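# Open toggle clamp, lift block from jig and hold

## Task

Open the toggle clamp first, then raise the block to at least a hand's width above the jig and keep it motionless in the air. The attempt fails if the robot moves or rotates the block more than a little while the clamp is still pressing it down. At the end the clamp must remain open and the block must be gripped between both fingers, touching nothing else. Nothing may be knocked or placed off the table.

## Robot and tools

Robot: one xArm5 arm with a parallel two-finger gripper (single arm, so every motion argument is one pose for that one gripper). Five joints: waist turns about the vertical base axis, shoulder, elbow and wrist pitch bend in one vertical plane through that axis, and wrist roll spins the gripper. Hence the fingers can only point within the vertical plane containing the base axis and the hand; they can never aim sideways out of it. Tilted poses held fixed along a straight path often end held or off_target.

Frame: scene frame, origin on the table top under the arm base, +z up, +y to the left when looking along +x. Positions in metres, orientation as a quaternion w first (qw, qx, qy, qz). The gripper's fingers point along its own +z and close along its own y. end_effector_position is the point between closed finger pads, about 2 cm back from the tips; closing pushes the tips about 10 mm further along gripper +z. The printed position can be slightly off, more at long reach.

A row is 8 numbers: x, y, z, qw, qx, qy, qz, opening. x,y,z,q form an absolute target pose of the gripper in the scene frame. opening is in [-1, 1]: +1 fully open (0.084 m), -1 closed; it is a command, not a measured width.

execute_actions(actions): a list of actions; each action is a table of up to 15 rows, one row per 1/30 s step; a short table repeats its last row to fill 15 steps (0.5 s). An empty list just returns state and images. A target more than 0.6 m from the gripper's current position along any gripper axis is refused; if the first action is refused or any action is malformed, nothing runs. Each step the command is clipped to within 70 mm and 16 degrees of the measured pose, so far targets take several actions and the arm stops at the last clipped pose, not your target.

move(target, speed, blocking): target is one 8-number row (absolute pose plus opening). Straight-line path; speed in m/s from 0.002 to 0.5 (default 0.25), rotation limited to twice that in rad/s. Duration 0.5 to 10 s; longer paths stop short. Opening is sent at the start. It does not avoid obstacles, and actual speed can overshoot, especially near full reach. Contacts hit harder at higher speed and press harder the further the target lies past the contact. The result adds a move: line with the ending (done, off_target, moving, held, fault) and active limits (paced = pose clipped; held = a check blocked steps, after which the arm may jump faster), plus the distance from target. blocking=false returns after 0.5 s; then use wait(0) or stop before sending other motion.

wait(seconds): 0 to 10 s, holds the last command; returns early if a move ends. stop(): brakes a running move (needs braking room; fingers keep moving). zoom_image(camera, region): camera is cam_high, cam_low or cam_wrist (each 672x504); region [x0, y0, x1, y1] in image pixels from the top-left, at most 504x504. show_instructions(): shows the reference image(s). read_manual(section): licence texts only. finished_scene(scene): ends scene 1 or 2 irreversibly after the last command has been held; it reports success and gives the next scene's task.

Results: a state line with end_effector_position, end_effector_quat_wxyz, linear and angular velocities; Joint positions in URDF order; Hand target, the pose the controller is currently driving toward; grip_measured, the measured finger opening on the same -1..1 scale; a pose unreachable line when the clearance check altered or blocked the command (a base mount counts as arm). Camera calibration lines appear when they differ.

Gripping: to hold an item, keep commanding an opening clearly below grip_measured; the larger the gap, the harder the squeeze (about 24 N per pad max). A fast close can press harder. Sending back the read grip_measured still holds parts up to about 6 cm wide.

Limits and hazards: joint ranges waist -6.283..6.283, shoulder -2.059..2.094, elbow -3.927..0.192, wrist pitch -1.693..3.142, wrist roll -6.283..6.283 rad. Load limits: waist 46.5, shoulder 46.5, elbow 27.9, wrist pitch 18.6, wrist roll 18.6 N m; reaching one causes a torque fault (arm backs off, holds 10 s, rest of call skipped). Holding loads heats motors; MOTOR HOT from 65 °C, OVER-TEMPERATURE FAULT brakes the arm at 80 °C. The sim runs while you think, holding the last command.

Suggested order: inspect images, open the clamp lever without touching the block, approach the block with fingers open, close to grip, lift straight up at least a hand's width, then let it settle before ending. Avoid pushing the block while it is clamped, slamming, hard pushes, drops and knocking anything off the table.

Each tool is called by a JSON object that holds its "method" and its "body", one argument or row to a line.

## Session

{"method": "show_instructions", "body": {

}}

{"method": "execute_actions", "body": {
  "actions": []
}}

Reference images for this scene: Corner jig with toggle clamp page 1.

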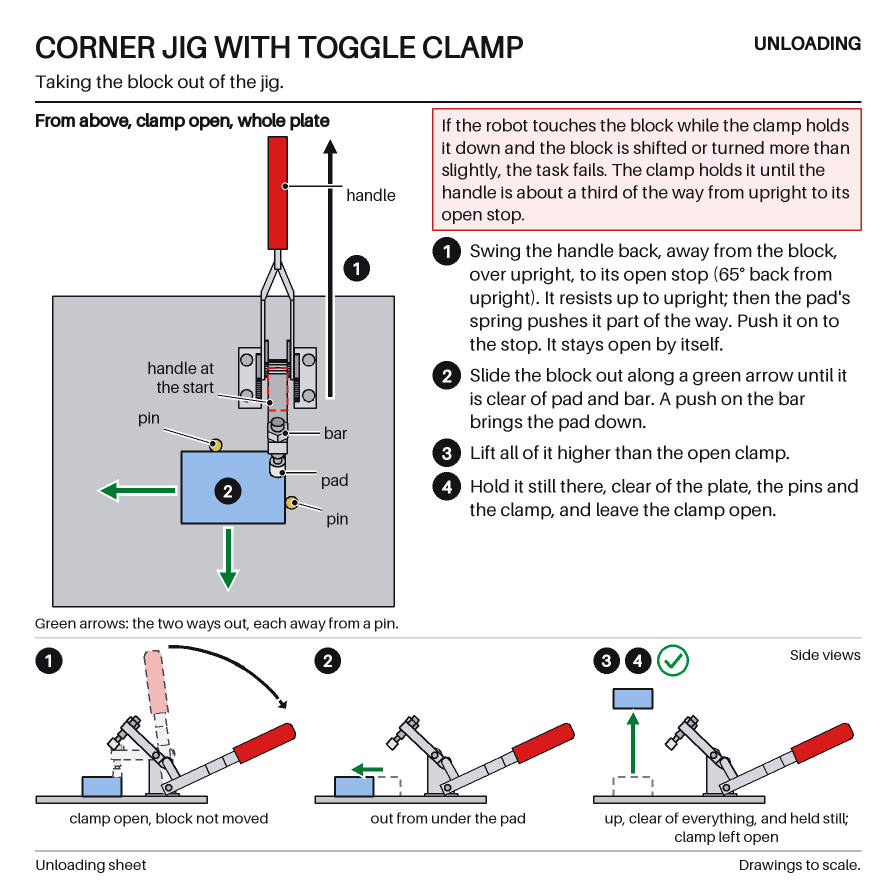

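Scene clock: 0.00 s.
end_effector_position=(+0.5515, -0.3391, +0.3548) grip_measured=+1.00 end_effector_quat_wxyz=(+0.392, +0.800, +0.153, +0.428) end_effector_velocity=(+0.000, +0.000, -0.000) end_effector_angular_velocity=(+0.000, +0.000, +0.001)
Joint positions: [-0.601  0.292 -0.872 -0.654 -0.929  0.084]
Joint velocities: [0.001 0.    0.    0.    0.    0.   ]
Hand target: +0.551, -0.339, +0.355; +0.392, +0.800, +0.153, +0.428
camera_calibration (this result's frames):
cam_wrist: T_world_to_cam=[[-0.0877844, -0.645508, 0.758692, -0.406534], [-0.599014, -0.574335, -0.557962, 0.398686], [0.795913, -0.503447, -0.33625, -0.361138], [0, 0, 0, 1]] pos_world=[0.490565, -0.215256, 0.409453]

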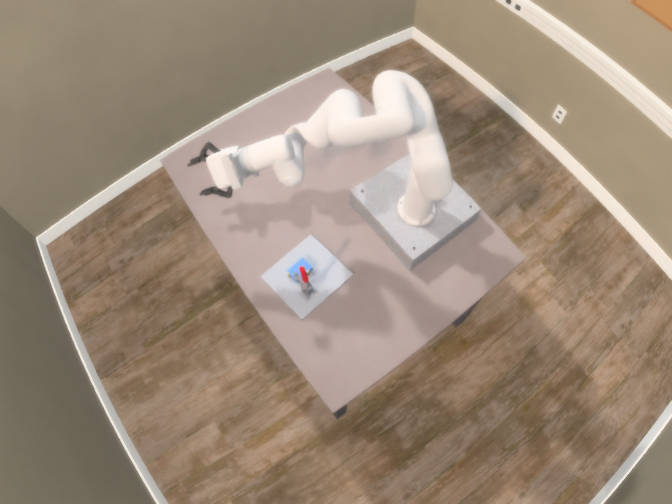

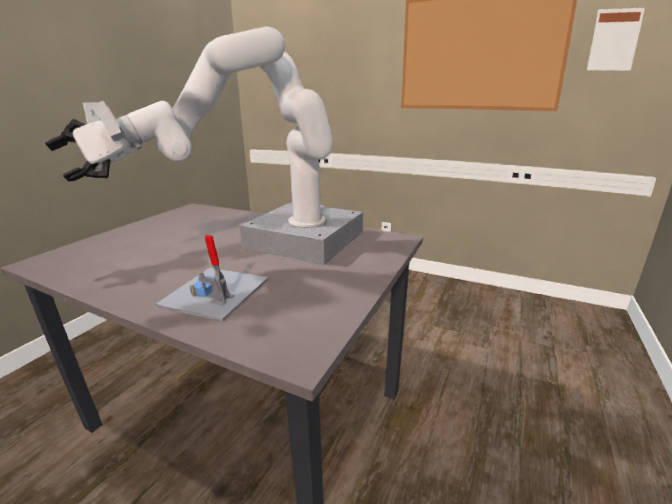

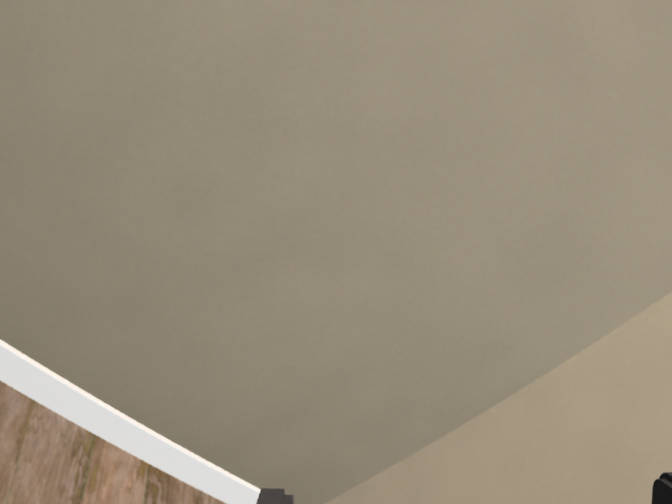

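{"method": "move", "body": {
  "target": [0.42,-0.2,0.27,0,0.998,0.057,0,-1]
}}

{"method": "move", "body": {
  "target": [0.432,-0.063,0.22,0,0.998,0.057,0,-1]
}}

Scene clock: 3.07 s.
end_effector_position=(+0.4186, -0.2000, +0.2713) grip_measured=-1.00 end_effector_quat_wxyz=(+0.001, +0.998, +0.057, +0.000) end_effector_velocity=(+0.000, +0.000, +0.000) end_effector_angular_velocity=(+0.001, +0.002, +0.000)
Joint positions: [-0.496  0.011 -1.033  1.024 -0.561  0.   ]
Joint velocities: [ 0.001  0.002 -0.003  0.003  0.     0.   ]
Hand target: +0.419, -0.200, +0.271; +0.000, +0.998, +0.057, -0.000
Off the commanded pose: 0.002 m, 0 deg.
move: done
camera_calibration (this result's frames):
cam_wrist: T_world_to_cam=[[0.117414, -0.993083, -0.000757098, -0.214509], [-0.992958, -0.117411, 0.0157804, 0.453055], [-0.0157601, -0.00110107, -0.999875, 0.406837], [0, 0, 0, 1]] pos_world=[0.481463, -0.159384, 0.399475]

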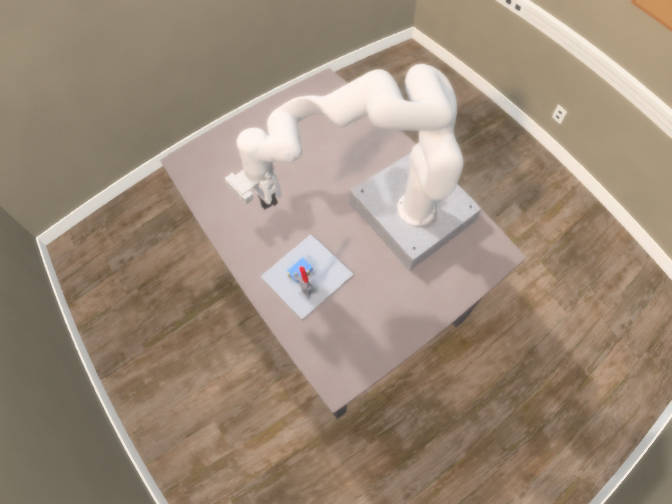

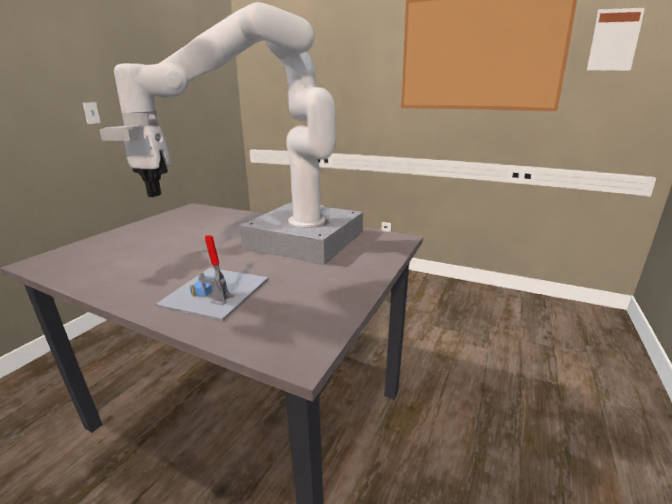

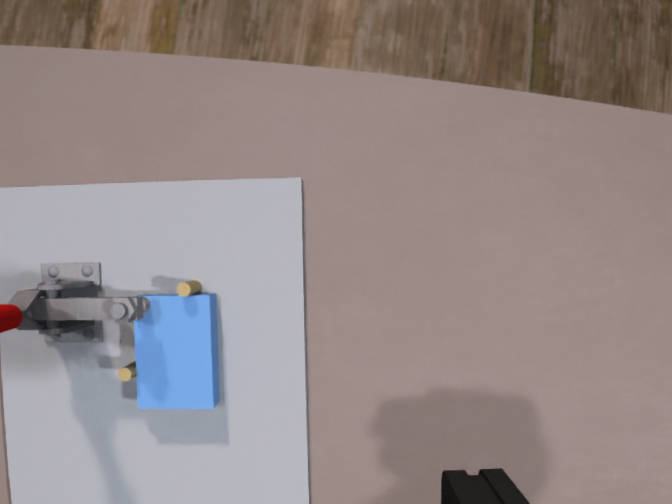

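Scene clock: 4.10 s.
end_effector_position=(+0.4314, -0.0638, +0.2204) grip_measured=-1.00 end_effector_quat_wxyz=(+0.001, +0.998, +0.057, +0.000) end_effector_velocity=(-0.001, +0.001, -0.001) end_effector_angular_velocity=(+0.000, +0.003, +0.001)
Joint positions: [-0.197 -0.01  -0.852  0.863 -0.261  0.   ]
Joint velocities: [ 0.003  0.     0.003 -0.     0.001  0.   ]
Hand target: +0.431, -0.063, +0.220; +0.001, +0.998, +0.057, -0.000
Off the commanded pose: 0.001 m, 0 deg.
move: done
camera_calibration (this result's frames):
cam_wrist: T_world_to_cam=[[0.11577, -0.993276, 0.0000395892, -0.0802582], [-0.993152, -0.115755, 0.0158364, 0.482717], [-0.0157253, -0.0018727, -0.999875, 0.356256], [0, 0, 0, 1]] pos_world=[0.494305, -0.0231744, 0.34857]

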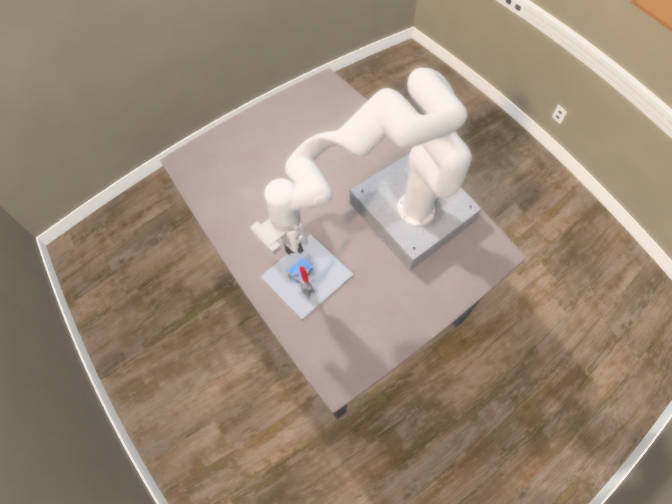

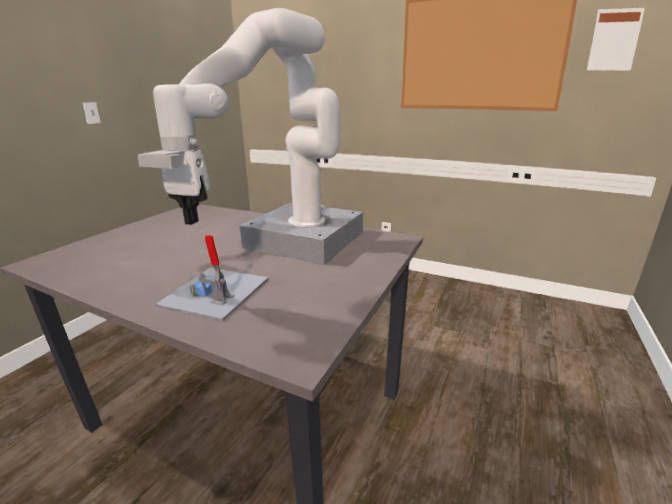

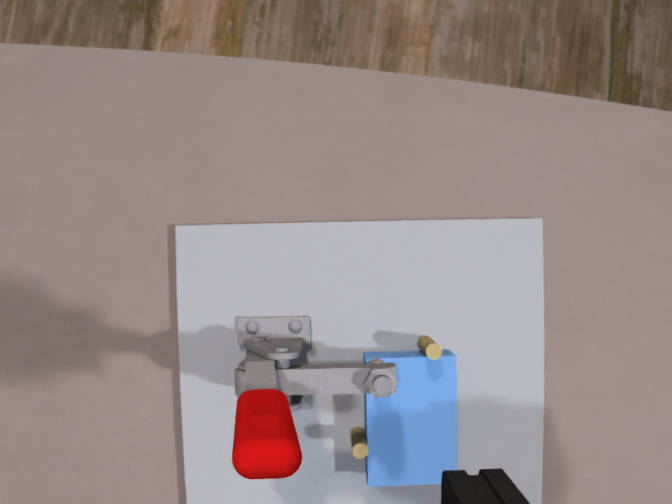

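{"method": "move", "body": {
  "target": [0.434,-0.05,0.165,0,0.998,0.057,0,-1],
  "speed": 0.12
}}

{"method": "move", "body": {
  "target": [0.426,0.015,0.158,0,0.998,0.057,0,-1],
  "speed": 0.04
}}

{"method": "move", "body": {
  "target": [0.424,0.039,0.14,0,0.998,0.057,0,-1],
  "speed": 0.08
}}

{"method": "move", "body": {
  "target": [0.418,0.089,0.125,0,0.998,0.057,0,-1],
  "speed": 0.06
}}

{"method": "move", "body": {
  "target": [0.415,0.114,0.097,0,0.998,0.057,0,-1],
  "speed": 0.04
}}

{"method": "move", "body": {
  "target": [0.38,0.06,0.15,0,0.998,0.064,0,0.6]
}}

{"method": "move", "body": {
  "target": [0.374,-0.078,0.11,0,0.998,0.064,0,0.6]
}}

{"method": "move", "body": {
  "target": [0.374,-0.078,0.03,0,0.998,0.064,0,0.6],
  "speed": 0.08
}}

Scene clock: 5.40 s.
end_effector_position=(+0.4340, -0.0501, +0.1654) grip_measured=-1.00 end_effector_quat_wxyz=(+0.001, +0.998, +0.057, +0.000) end_effector_velocity=(-0.003, +0.001, -0.003) end_effector_angular_velocity=(+0.001, +0.009, +0.001)
Joint positions: [-0.165  0.1   -0.8    0.702 -0.229  0.   ]
Joint velocities: [ 0.001  0.004  0.005  0.    -0.001  0.   ]
Hand target: +0.434, -0.050, +0.165; +0.001, +0.998, +0.057, -0.000
Off the commanded pose: 0.000 m, 0 deg.
move: done
camera_calibration (this result's frames):
cam_wrist: T_world_to_cam=[[0.116434, -0.993198, 0.000249177, -0.0672389], [-0.993083, -0.116417, 0.0152858, 0.487789], [-0.0151528, -0.00202724, -0.999883, 0.301085], [0, 0, 0, 1]] pos_world=[0.496806, -0.00938431, 0.293611]

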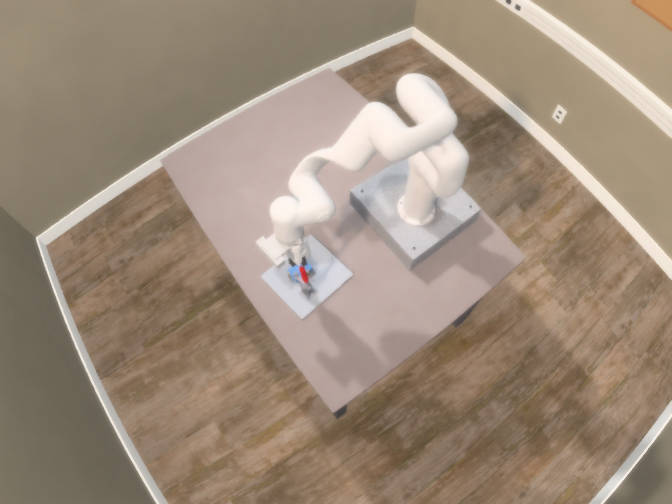

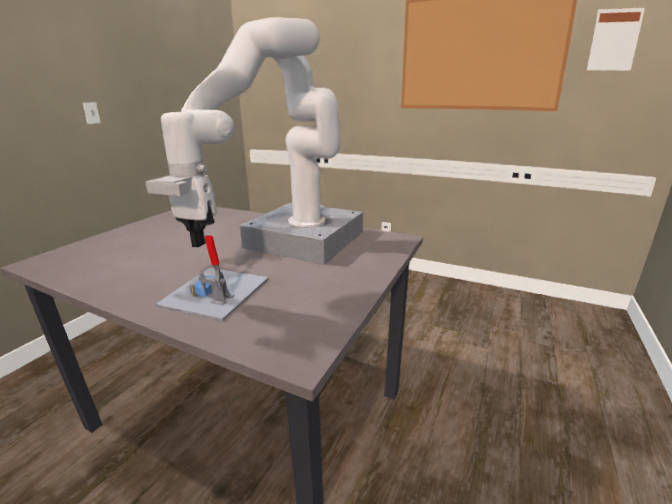

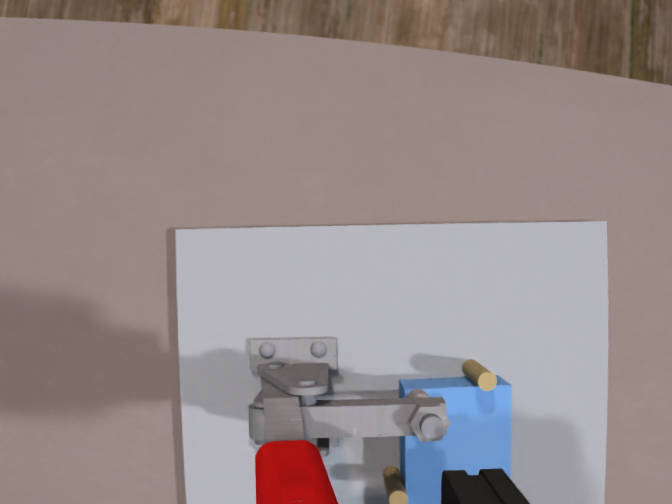

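Scene clock: 7.33 s.
end_effector_position=(+0.4258, +0.0146, +0.1581) grip_measured=-1.00 end_effector_quat_wxyz=(+0.001, +0.998, +0.057, -0.000) end_effector_velocity=(+0.000, -0.000, -0.000) end_effector_angular_velocity=(-0.000, +0.000, -0.001)
Joint positions: [-0.016  0.085 -0.755  0.672 -0.08   0.   ]
Joint velocities: [-0.     0.002 -0.001 -0.     0.001  0.   ]
Hand target: +0.426, +0.015, +0.158; +0.001, +0.998, +0.057, -0.000
Off the commanded pose: 0.000 m, 0 deg.
move: done
camera_calibration (this result's frames):
cam_wrist: T_world_to_cam=[[0.116411, -0.993201, 0.000462883, -0.00206311], [-0.993075, -0.116389, 0.0159624, 0.487168], [-0.0158, -0.00231789, -0.999872, 0.293998], [0, 0, 0, 1]] pos_world=[0.48868, 0.0553336, 0.286185]

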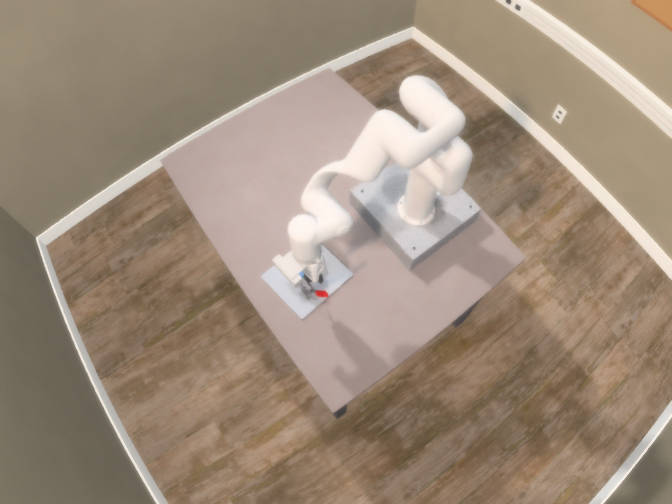

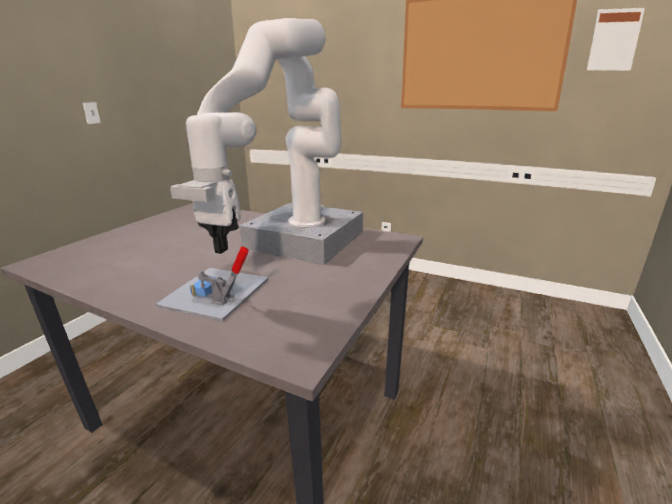

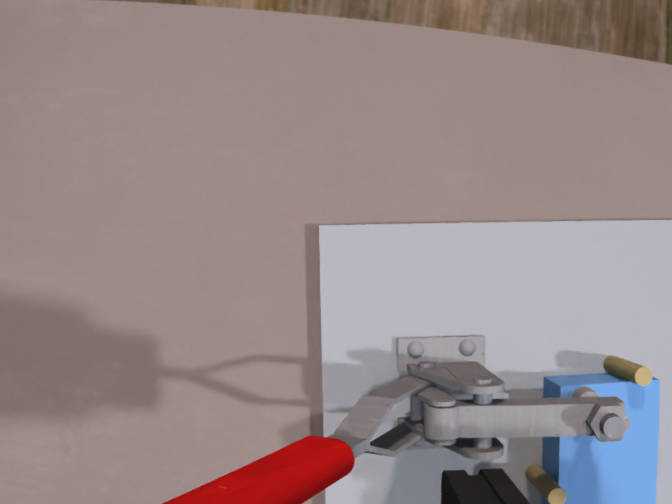

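Scene clock: 8.10 s.
end_effector_position=(+0.4240, +0.0388, +0.1402) grip_measured=-1.00 end_effector_quat_wxyz=(+0.001, +0.998, +0.057, +0.000) end_effector_velocity=(+0.001, -0.000, +0.000) end_effector_angular_velocity=(+0.000, -0.003, -0.003)
Joint positions: [ 0.041  0.128 -0.743  0.618 -0.023  0.   ]
Joint velocities: [-0.001  0.    -0.001 -0.002  0.002  0.   ]
Hand target: +0.424, +0.039, +0.140; +0.001, +0.998, +0.057, +0.000
Off the commanded pose: 0.000 m, 0 deg.
move: done
camera_calibration (this result's frames):
cam_wrist: T_world_to_cam=[[0.11638, -0.993205, 0.000615845, 0.0221745], [-0.993087, -0.116357, 0.0154452, 0.488571], [-0.0152686, -0.0024091, -0.999881, 0.275928], [0, 0, 0, 1]] pos_world=[0.486826, 0.0795372, 0.268335]

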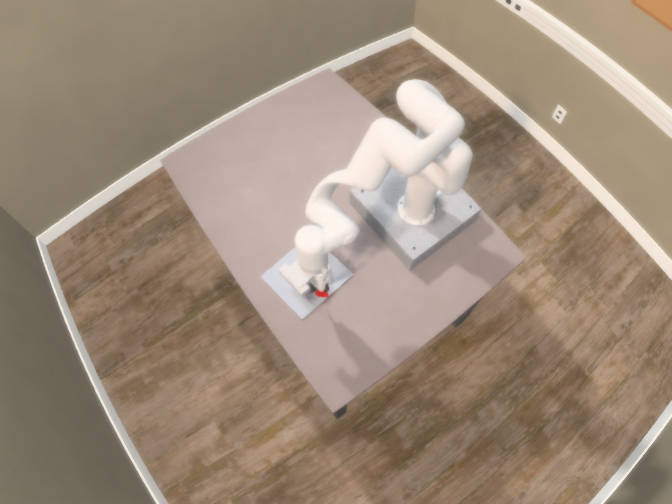

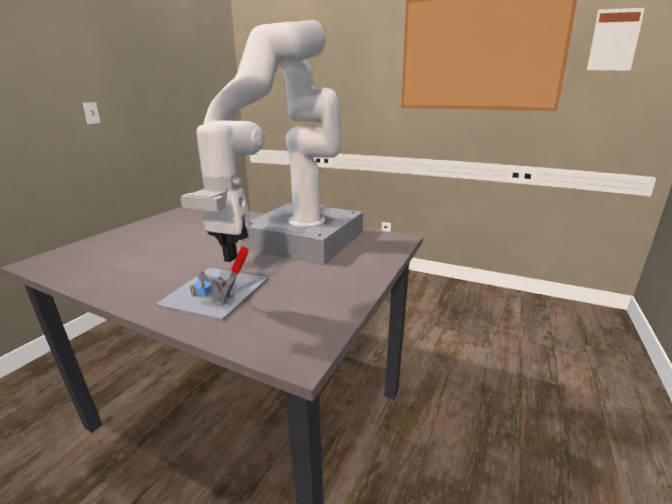

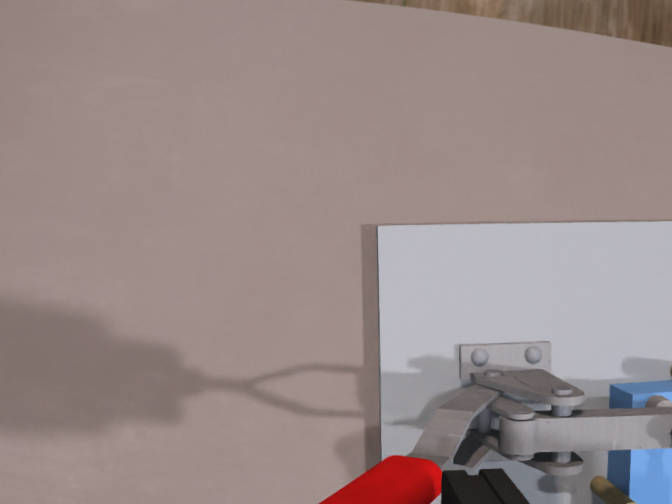

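Scene clock: 9.33 s.
end_effector_position=(+0.4179, +0.0886, +0.1251) grip_measured=-1.00 end_effector_quat_wxyz=(+0.001, +0.998, +0.057, +0.000) end_effector_velocity=(+0.000, +0.000, -0.000) end_effector_angular_velocity=(+0.000, -0.000, +0.000)
Joint positions: [ 0.159  0.17  -0.743  0.575  0.095  0.   ]
Joint velocities: [ 0.  0. -0. -0.  0.  0.]
Hand target: +0.418, +0.089, +0.125; +0.001, +0.998, +0.057, +0.000
Off the commanded pose: 0.000 m, 0 deg.
move: done
camera_calibration (this result's frames):
cam_wrist: T_world_to_cam=[[0.11637, -0.993206, 0.000847174, 0.0723779], [-0.993088, -0.116343, 0.0154906, 0.488497], [-0.0152868, -0.00264395, -0.99988, 0.260853], [0, 0, 0, 1]] pos_world=[0.480686, 0.129409, 0.253193]

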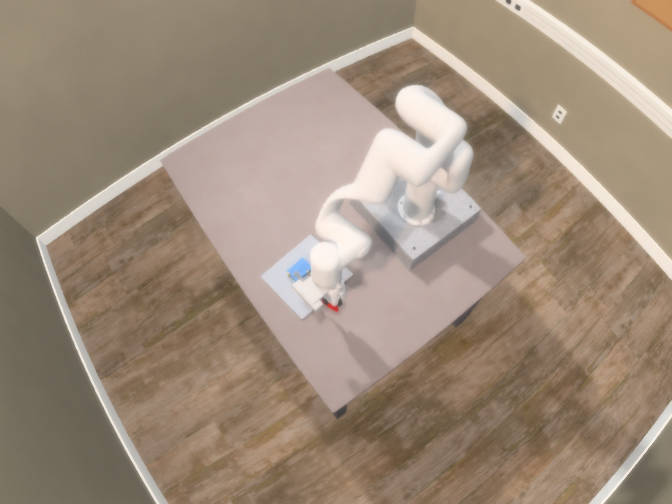

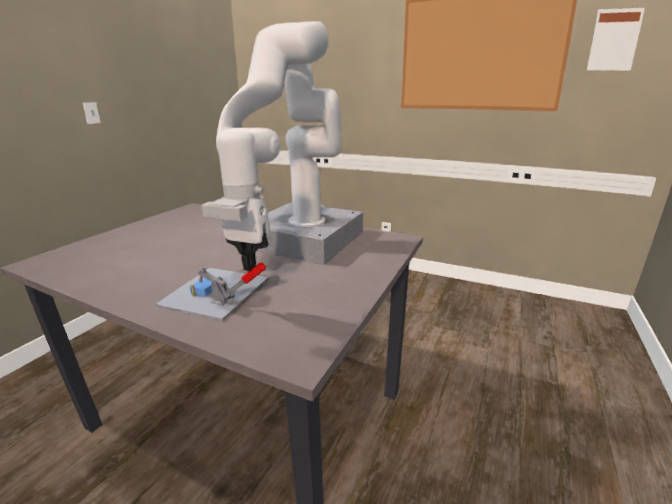

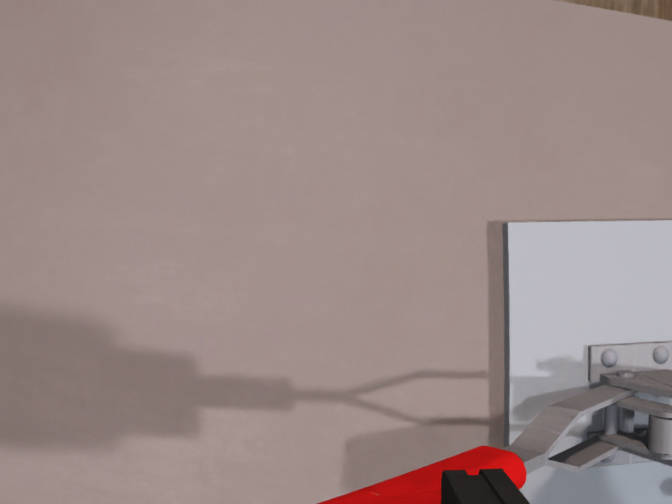

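Scene clock: 10.57 s.
end_effector_position=(+0.4165, +0.1133, +0.0987) grip_measured=-1.00 end_effector_quat_wxyz=(+0.001, +0.998, +0.056, +0.002) end_effector_velocity=(-0.001, +0.001, -0.001) end_effector_angular_velocity=(-0.000, +0.000, +0.001)
Joint positions: [ 0.216  0.252 -0.752  0.499  0.154  0.   ]
Joint velocities: [ 0.004  0.003  0.001 -0.003  0.002  0.   ]
Hand target: +0.415, +0.114, +0.097; +0.001, +0.998, +0.057, +0.000
Off the commanded pose: 0.002 m, 0 deg.
move: done
camera_calibration (this result's frames):
cam_wrist: T_world_to_cam=[[0.114463, -0.993428, 0.000348196, 0.0979561], [-0.993363, -0.114451, 0.0114585, 0.490681], [-0.0113433, -0.00165745, -0.999934, 0.232794], [0, 0, 0, 1]] pos_world=[0.478852, 0.153857, 0.227122]

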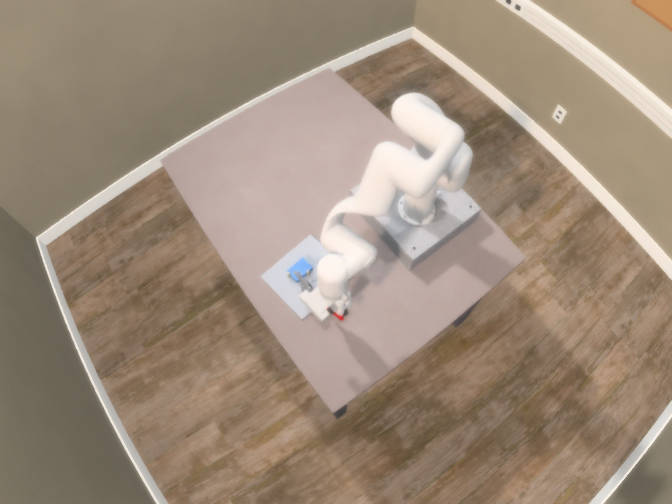

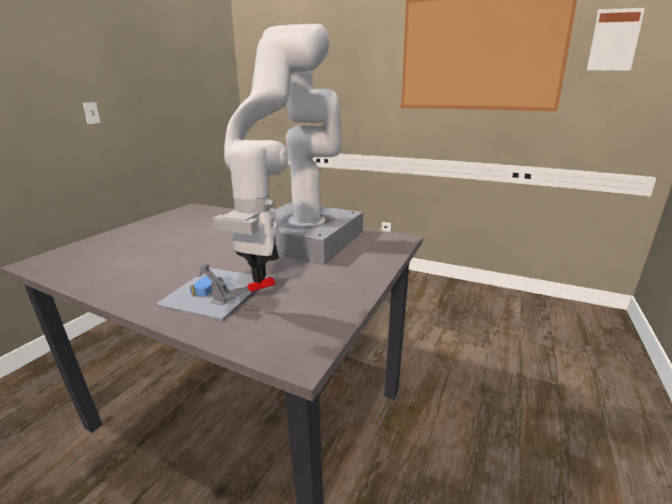

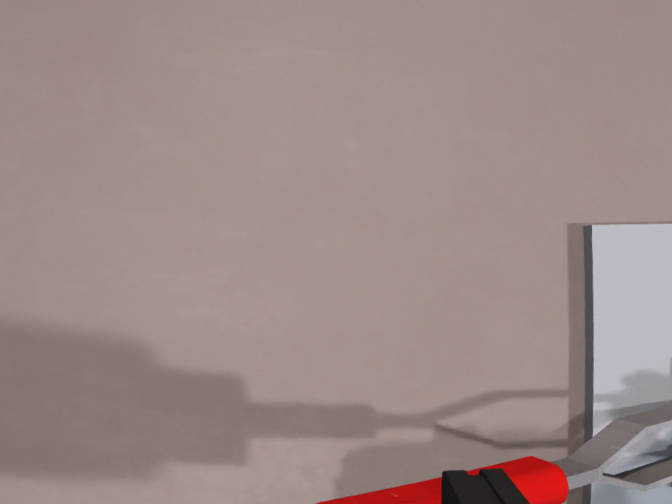

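Scene clock: 11.43 s.
end_effector_position=(+0.3801, +0.0603, +0.1497) grip_measured=+0.59 end_effector_quat_wxyz=(+0.001, +0.998, +0.064, -0.000) end_effector_velocity=(+0.000, -0.001, +0.001) end_effector_angular_velocity=(+0.000, -0.001, -0.000)
Joint positions: [ 0.108 -0.016 -0.599  0.618  0.029  0.069]
Joint velocities: [-0.002 -0.003  0.     0.001 -0.001  0.   ]
Hand target: +0.380, +0.060, +0.150; +0.001, +0.998, +0.064, +0.000
Off the commanded pose: 0.000 m, 0 deg.
move: done
camera_calibration (this result's frames):
cam_wrist: T_world_to_cam=[[0.130757, -0.991414, 0.00077435, 0.043093], [-0.99128, -0.130727, 0.0165437, 0.447364], [-0.0163004, -0.00293081, -0.999863, 0.285267], [0, 0, 0, 1]] pos_world=[0.442478, 0.102041, 0.277793]

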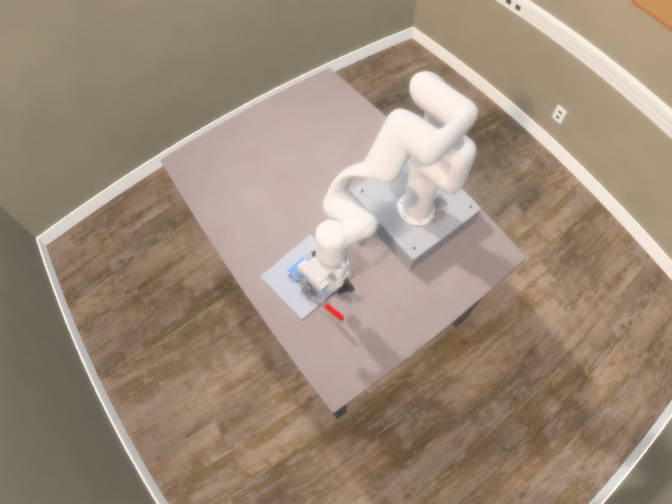

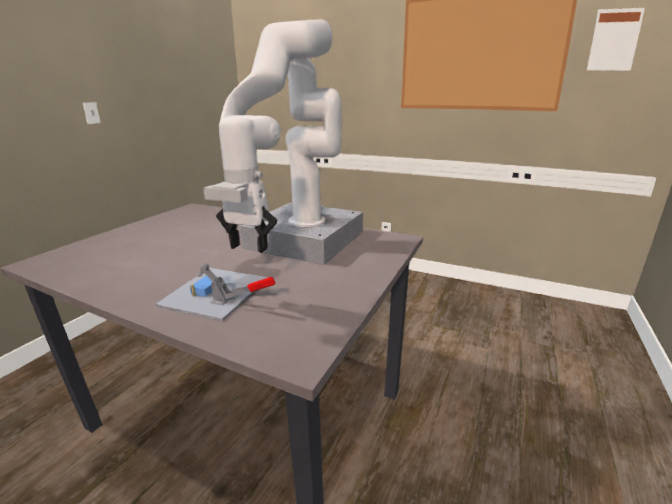

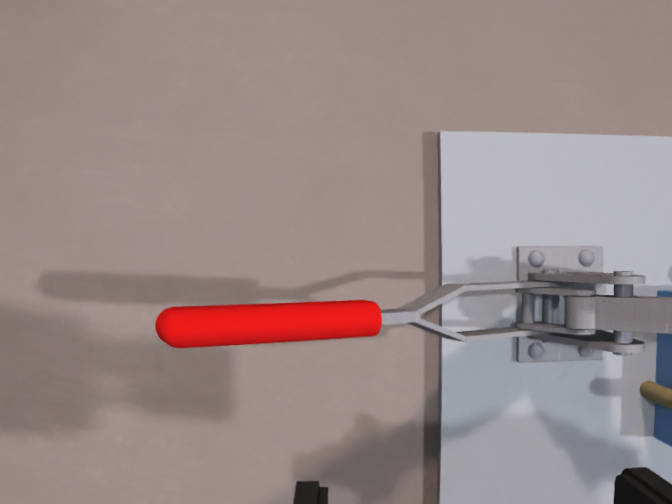

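Scene clock: 12.47 s.
end_effector_position=(+0.3744, -0.0769, +0.1102) grip_measured=+0.59 end_effector_quat_wxyz=(+0.001, +0.998, +0.064, -0.000) end_effector_velocity=(-0.001, -0.001, -0.001) end_effector_angular_velocity=(+0.000, +0.002, -0.002)
Joint positions: [-0.252  0.093 -0.575  0.484 -0.331  0.069]
Joint velocities: [-0.004  0.002  0.    -0.    -0.002  0.   ]
Hand target: +0.374, -0.077, +0.110; +0.001, +0.998, +0.064, -0.000
Off the commanded pose: 0.001 m, 0 deg.
move: done
camera_calibration (this result's frames):
cam_wrist: T_world_to_cam=[[0.131122, -0.991366, -0.000266421, -0.0921623], [-0.991233, -0.131109, 0.0163408, 0.424435], [-0.0162346, -0.00187856, -0.999866, 0.245361], [0, 0, 0, 1]] pos_world=[0.436782, -0.0352583, 0.238368]

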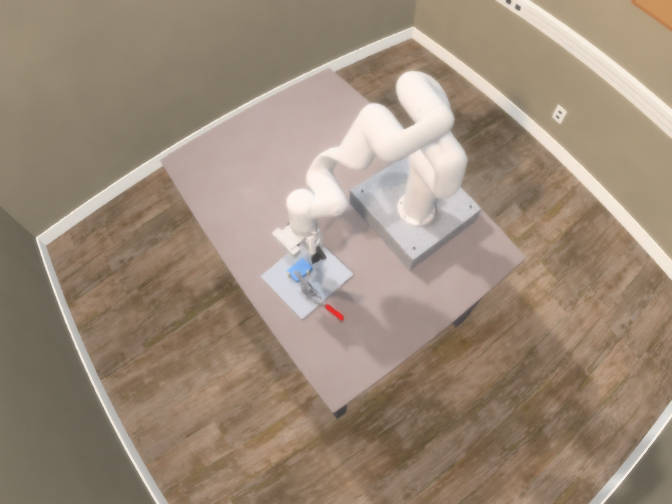

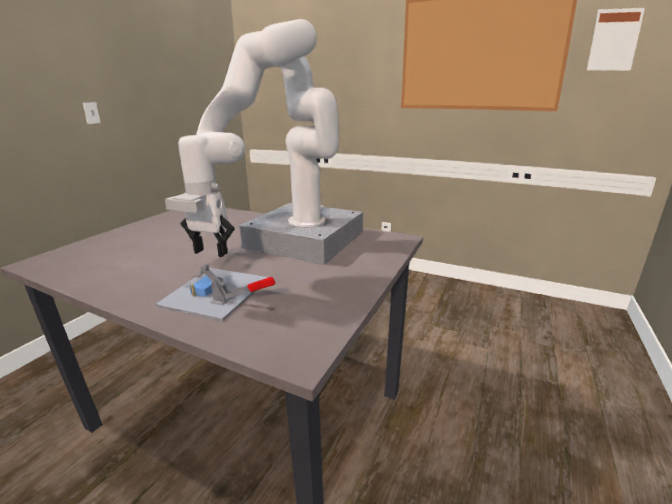

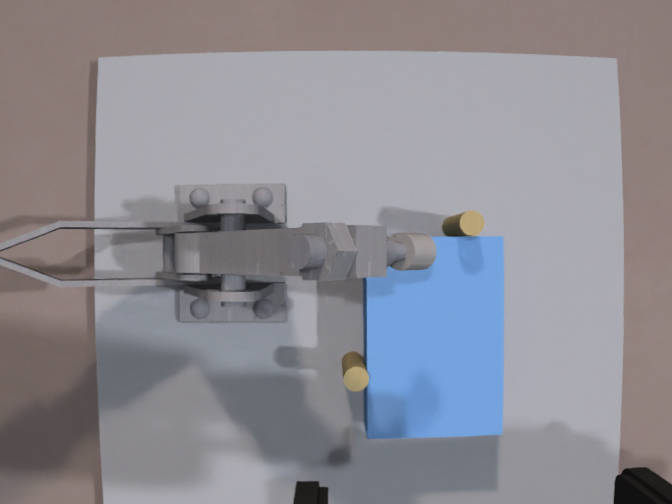

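Scene clock: 13.83 s.
end_effector_position=(+0.3740, -0.0780, +0.0304) grip_measured=+0.59 end_effector_quat_wxyz=(+0.001, +0.998, +0.064, +0.000) end_effector_velocity=(-0.000, +0.000, -0.000) end_effector_angular_velocity=(-0.000, -0.000, -0.001)
Joint positions: [-0.255  0.368 -0.6    0.234 -0.333  0.069]
Joint velocities: [ 0.001  0.001  0.    -0.002  0.001  0.   ]
Hand target: +0.374, -0.078, +0.030; +0.001, +0.998, +0.064, -0.000
Off the commanded pose: 0.000 m, 0 deg.
move: done
camera_calibration (this result's frames):
cam_wrist: T_world_to_cam=[[0.130401, -0.991461, -0.0000133102, -0.0929937], [-0.991341, -0.130385, 0.0155917, 0.425269], [-0.0154603, -0.00201997, -0.999878, 0.165229], [0, 0, 0, 1]] pos_world=[0.436267, -0.0364172, 0.158577]

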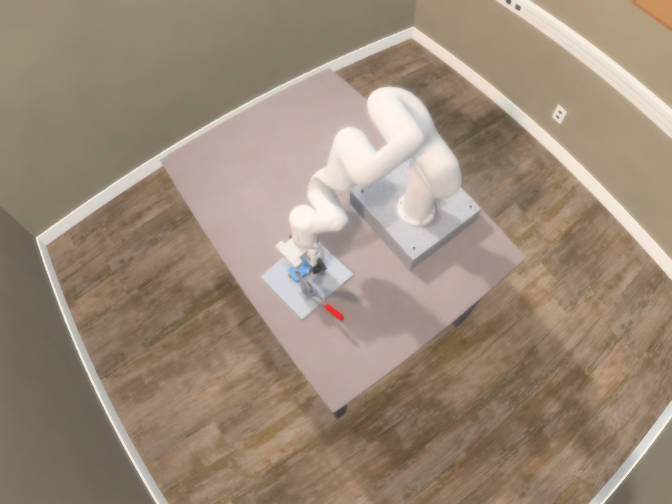

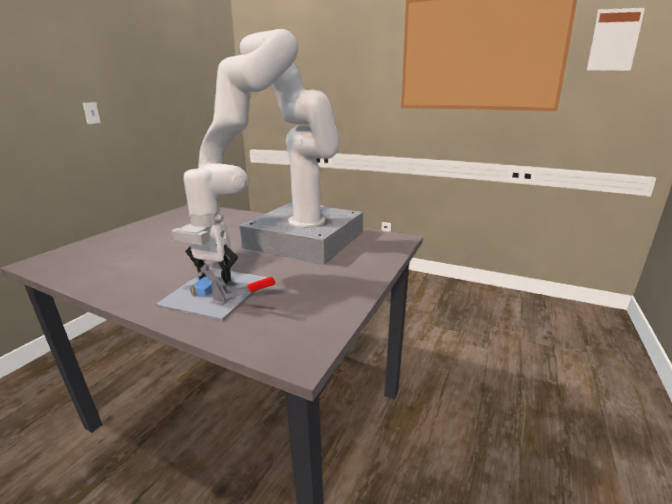

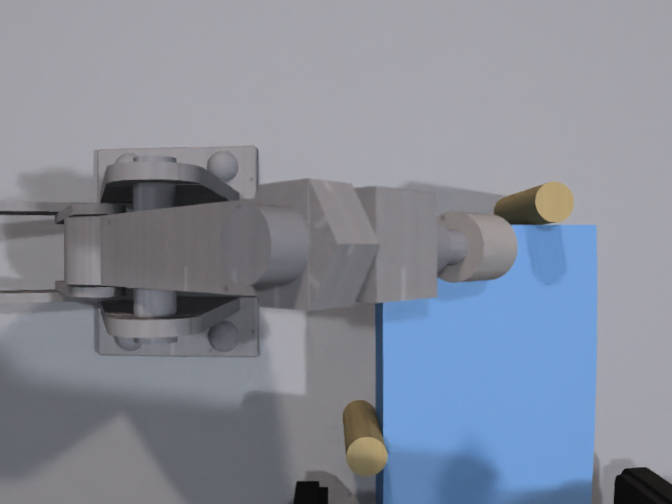

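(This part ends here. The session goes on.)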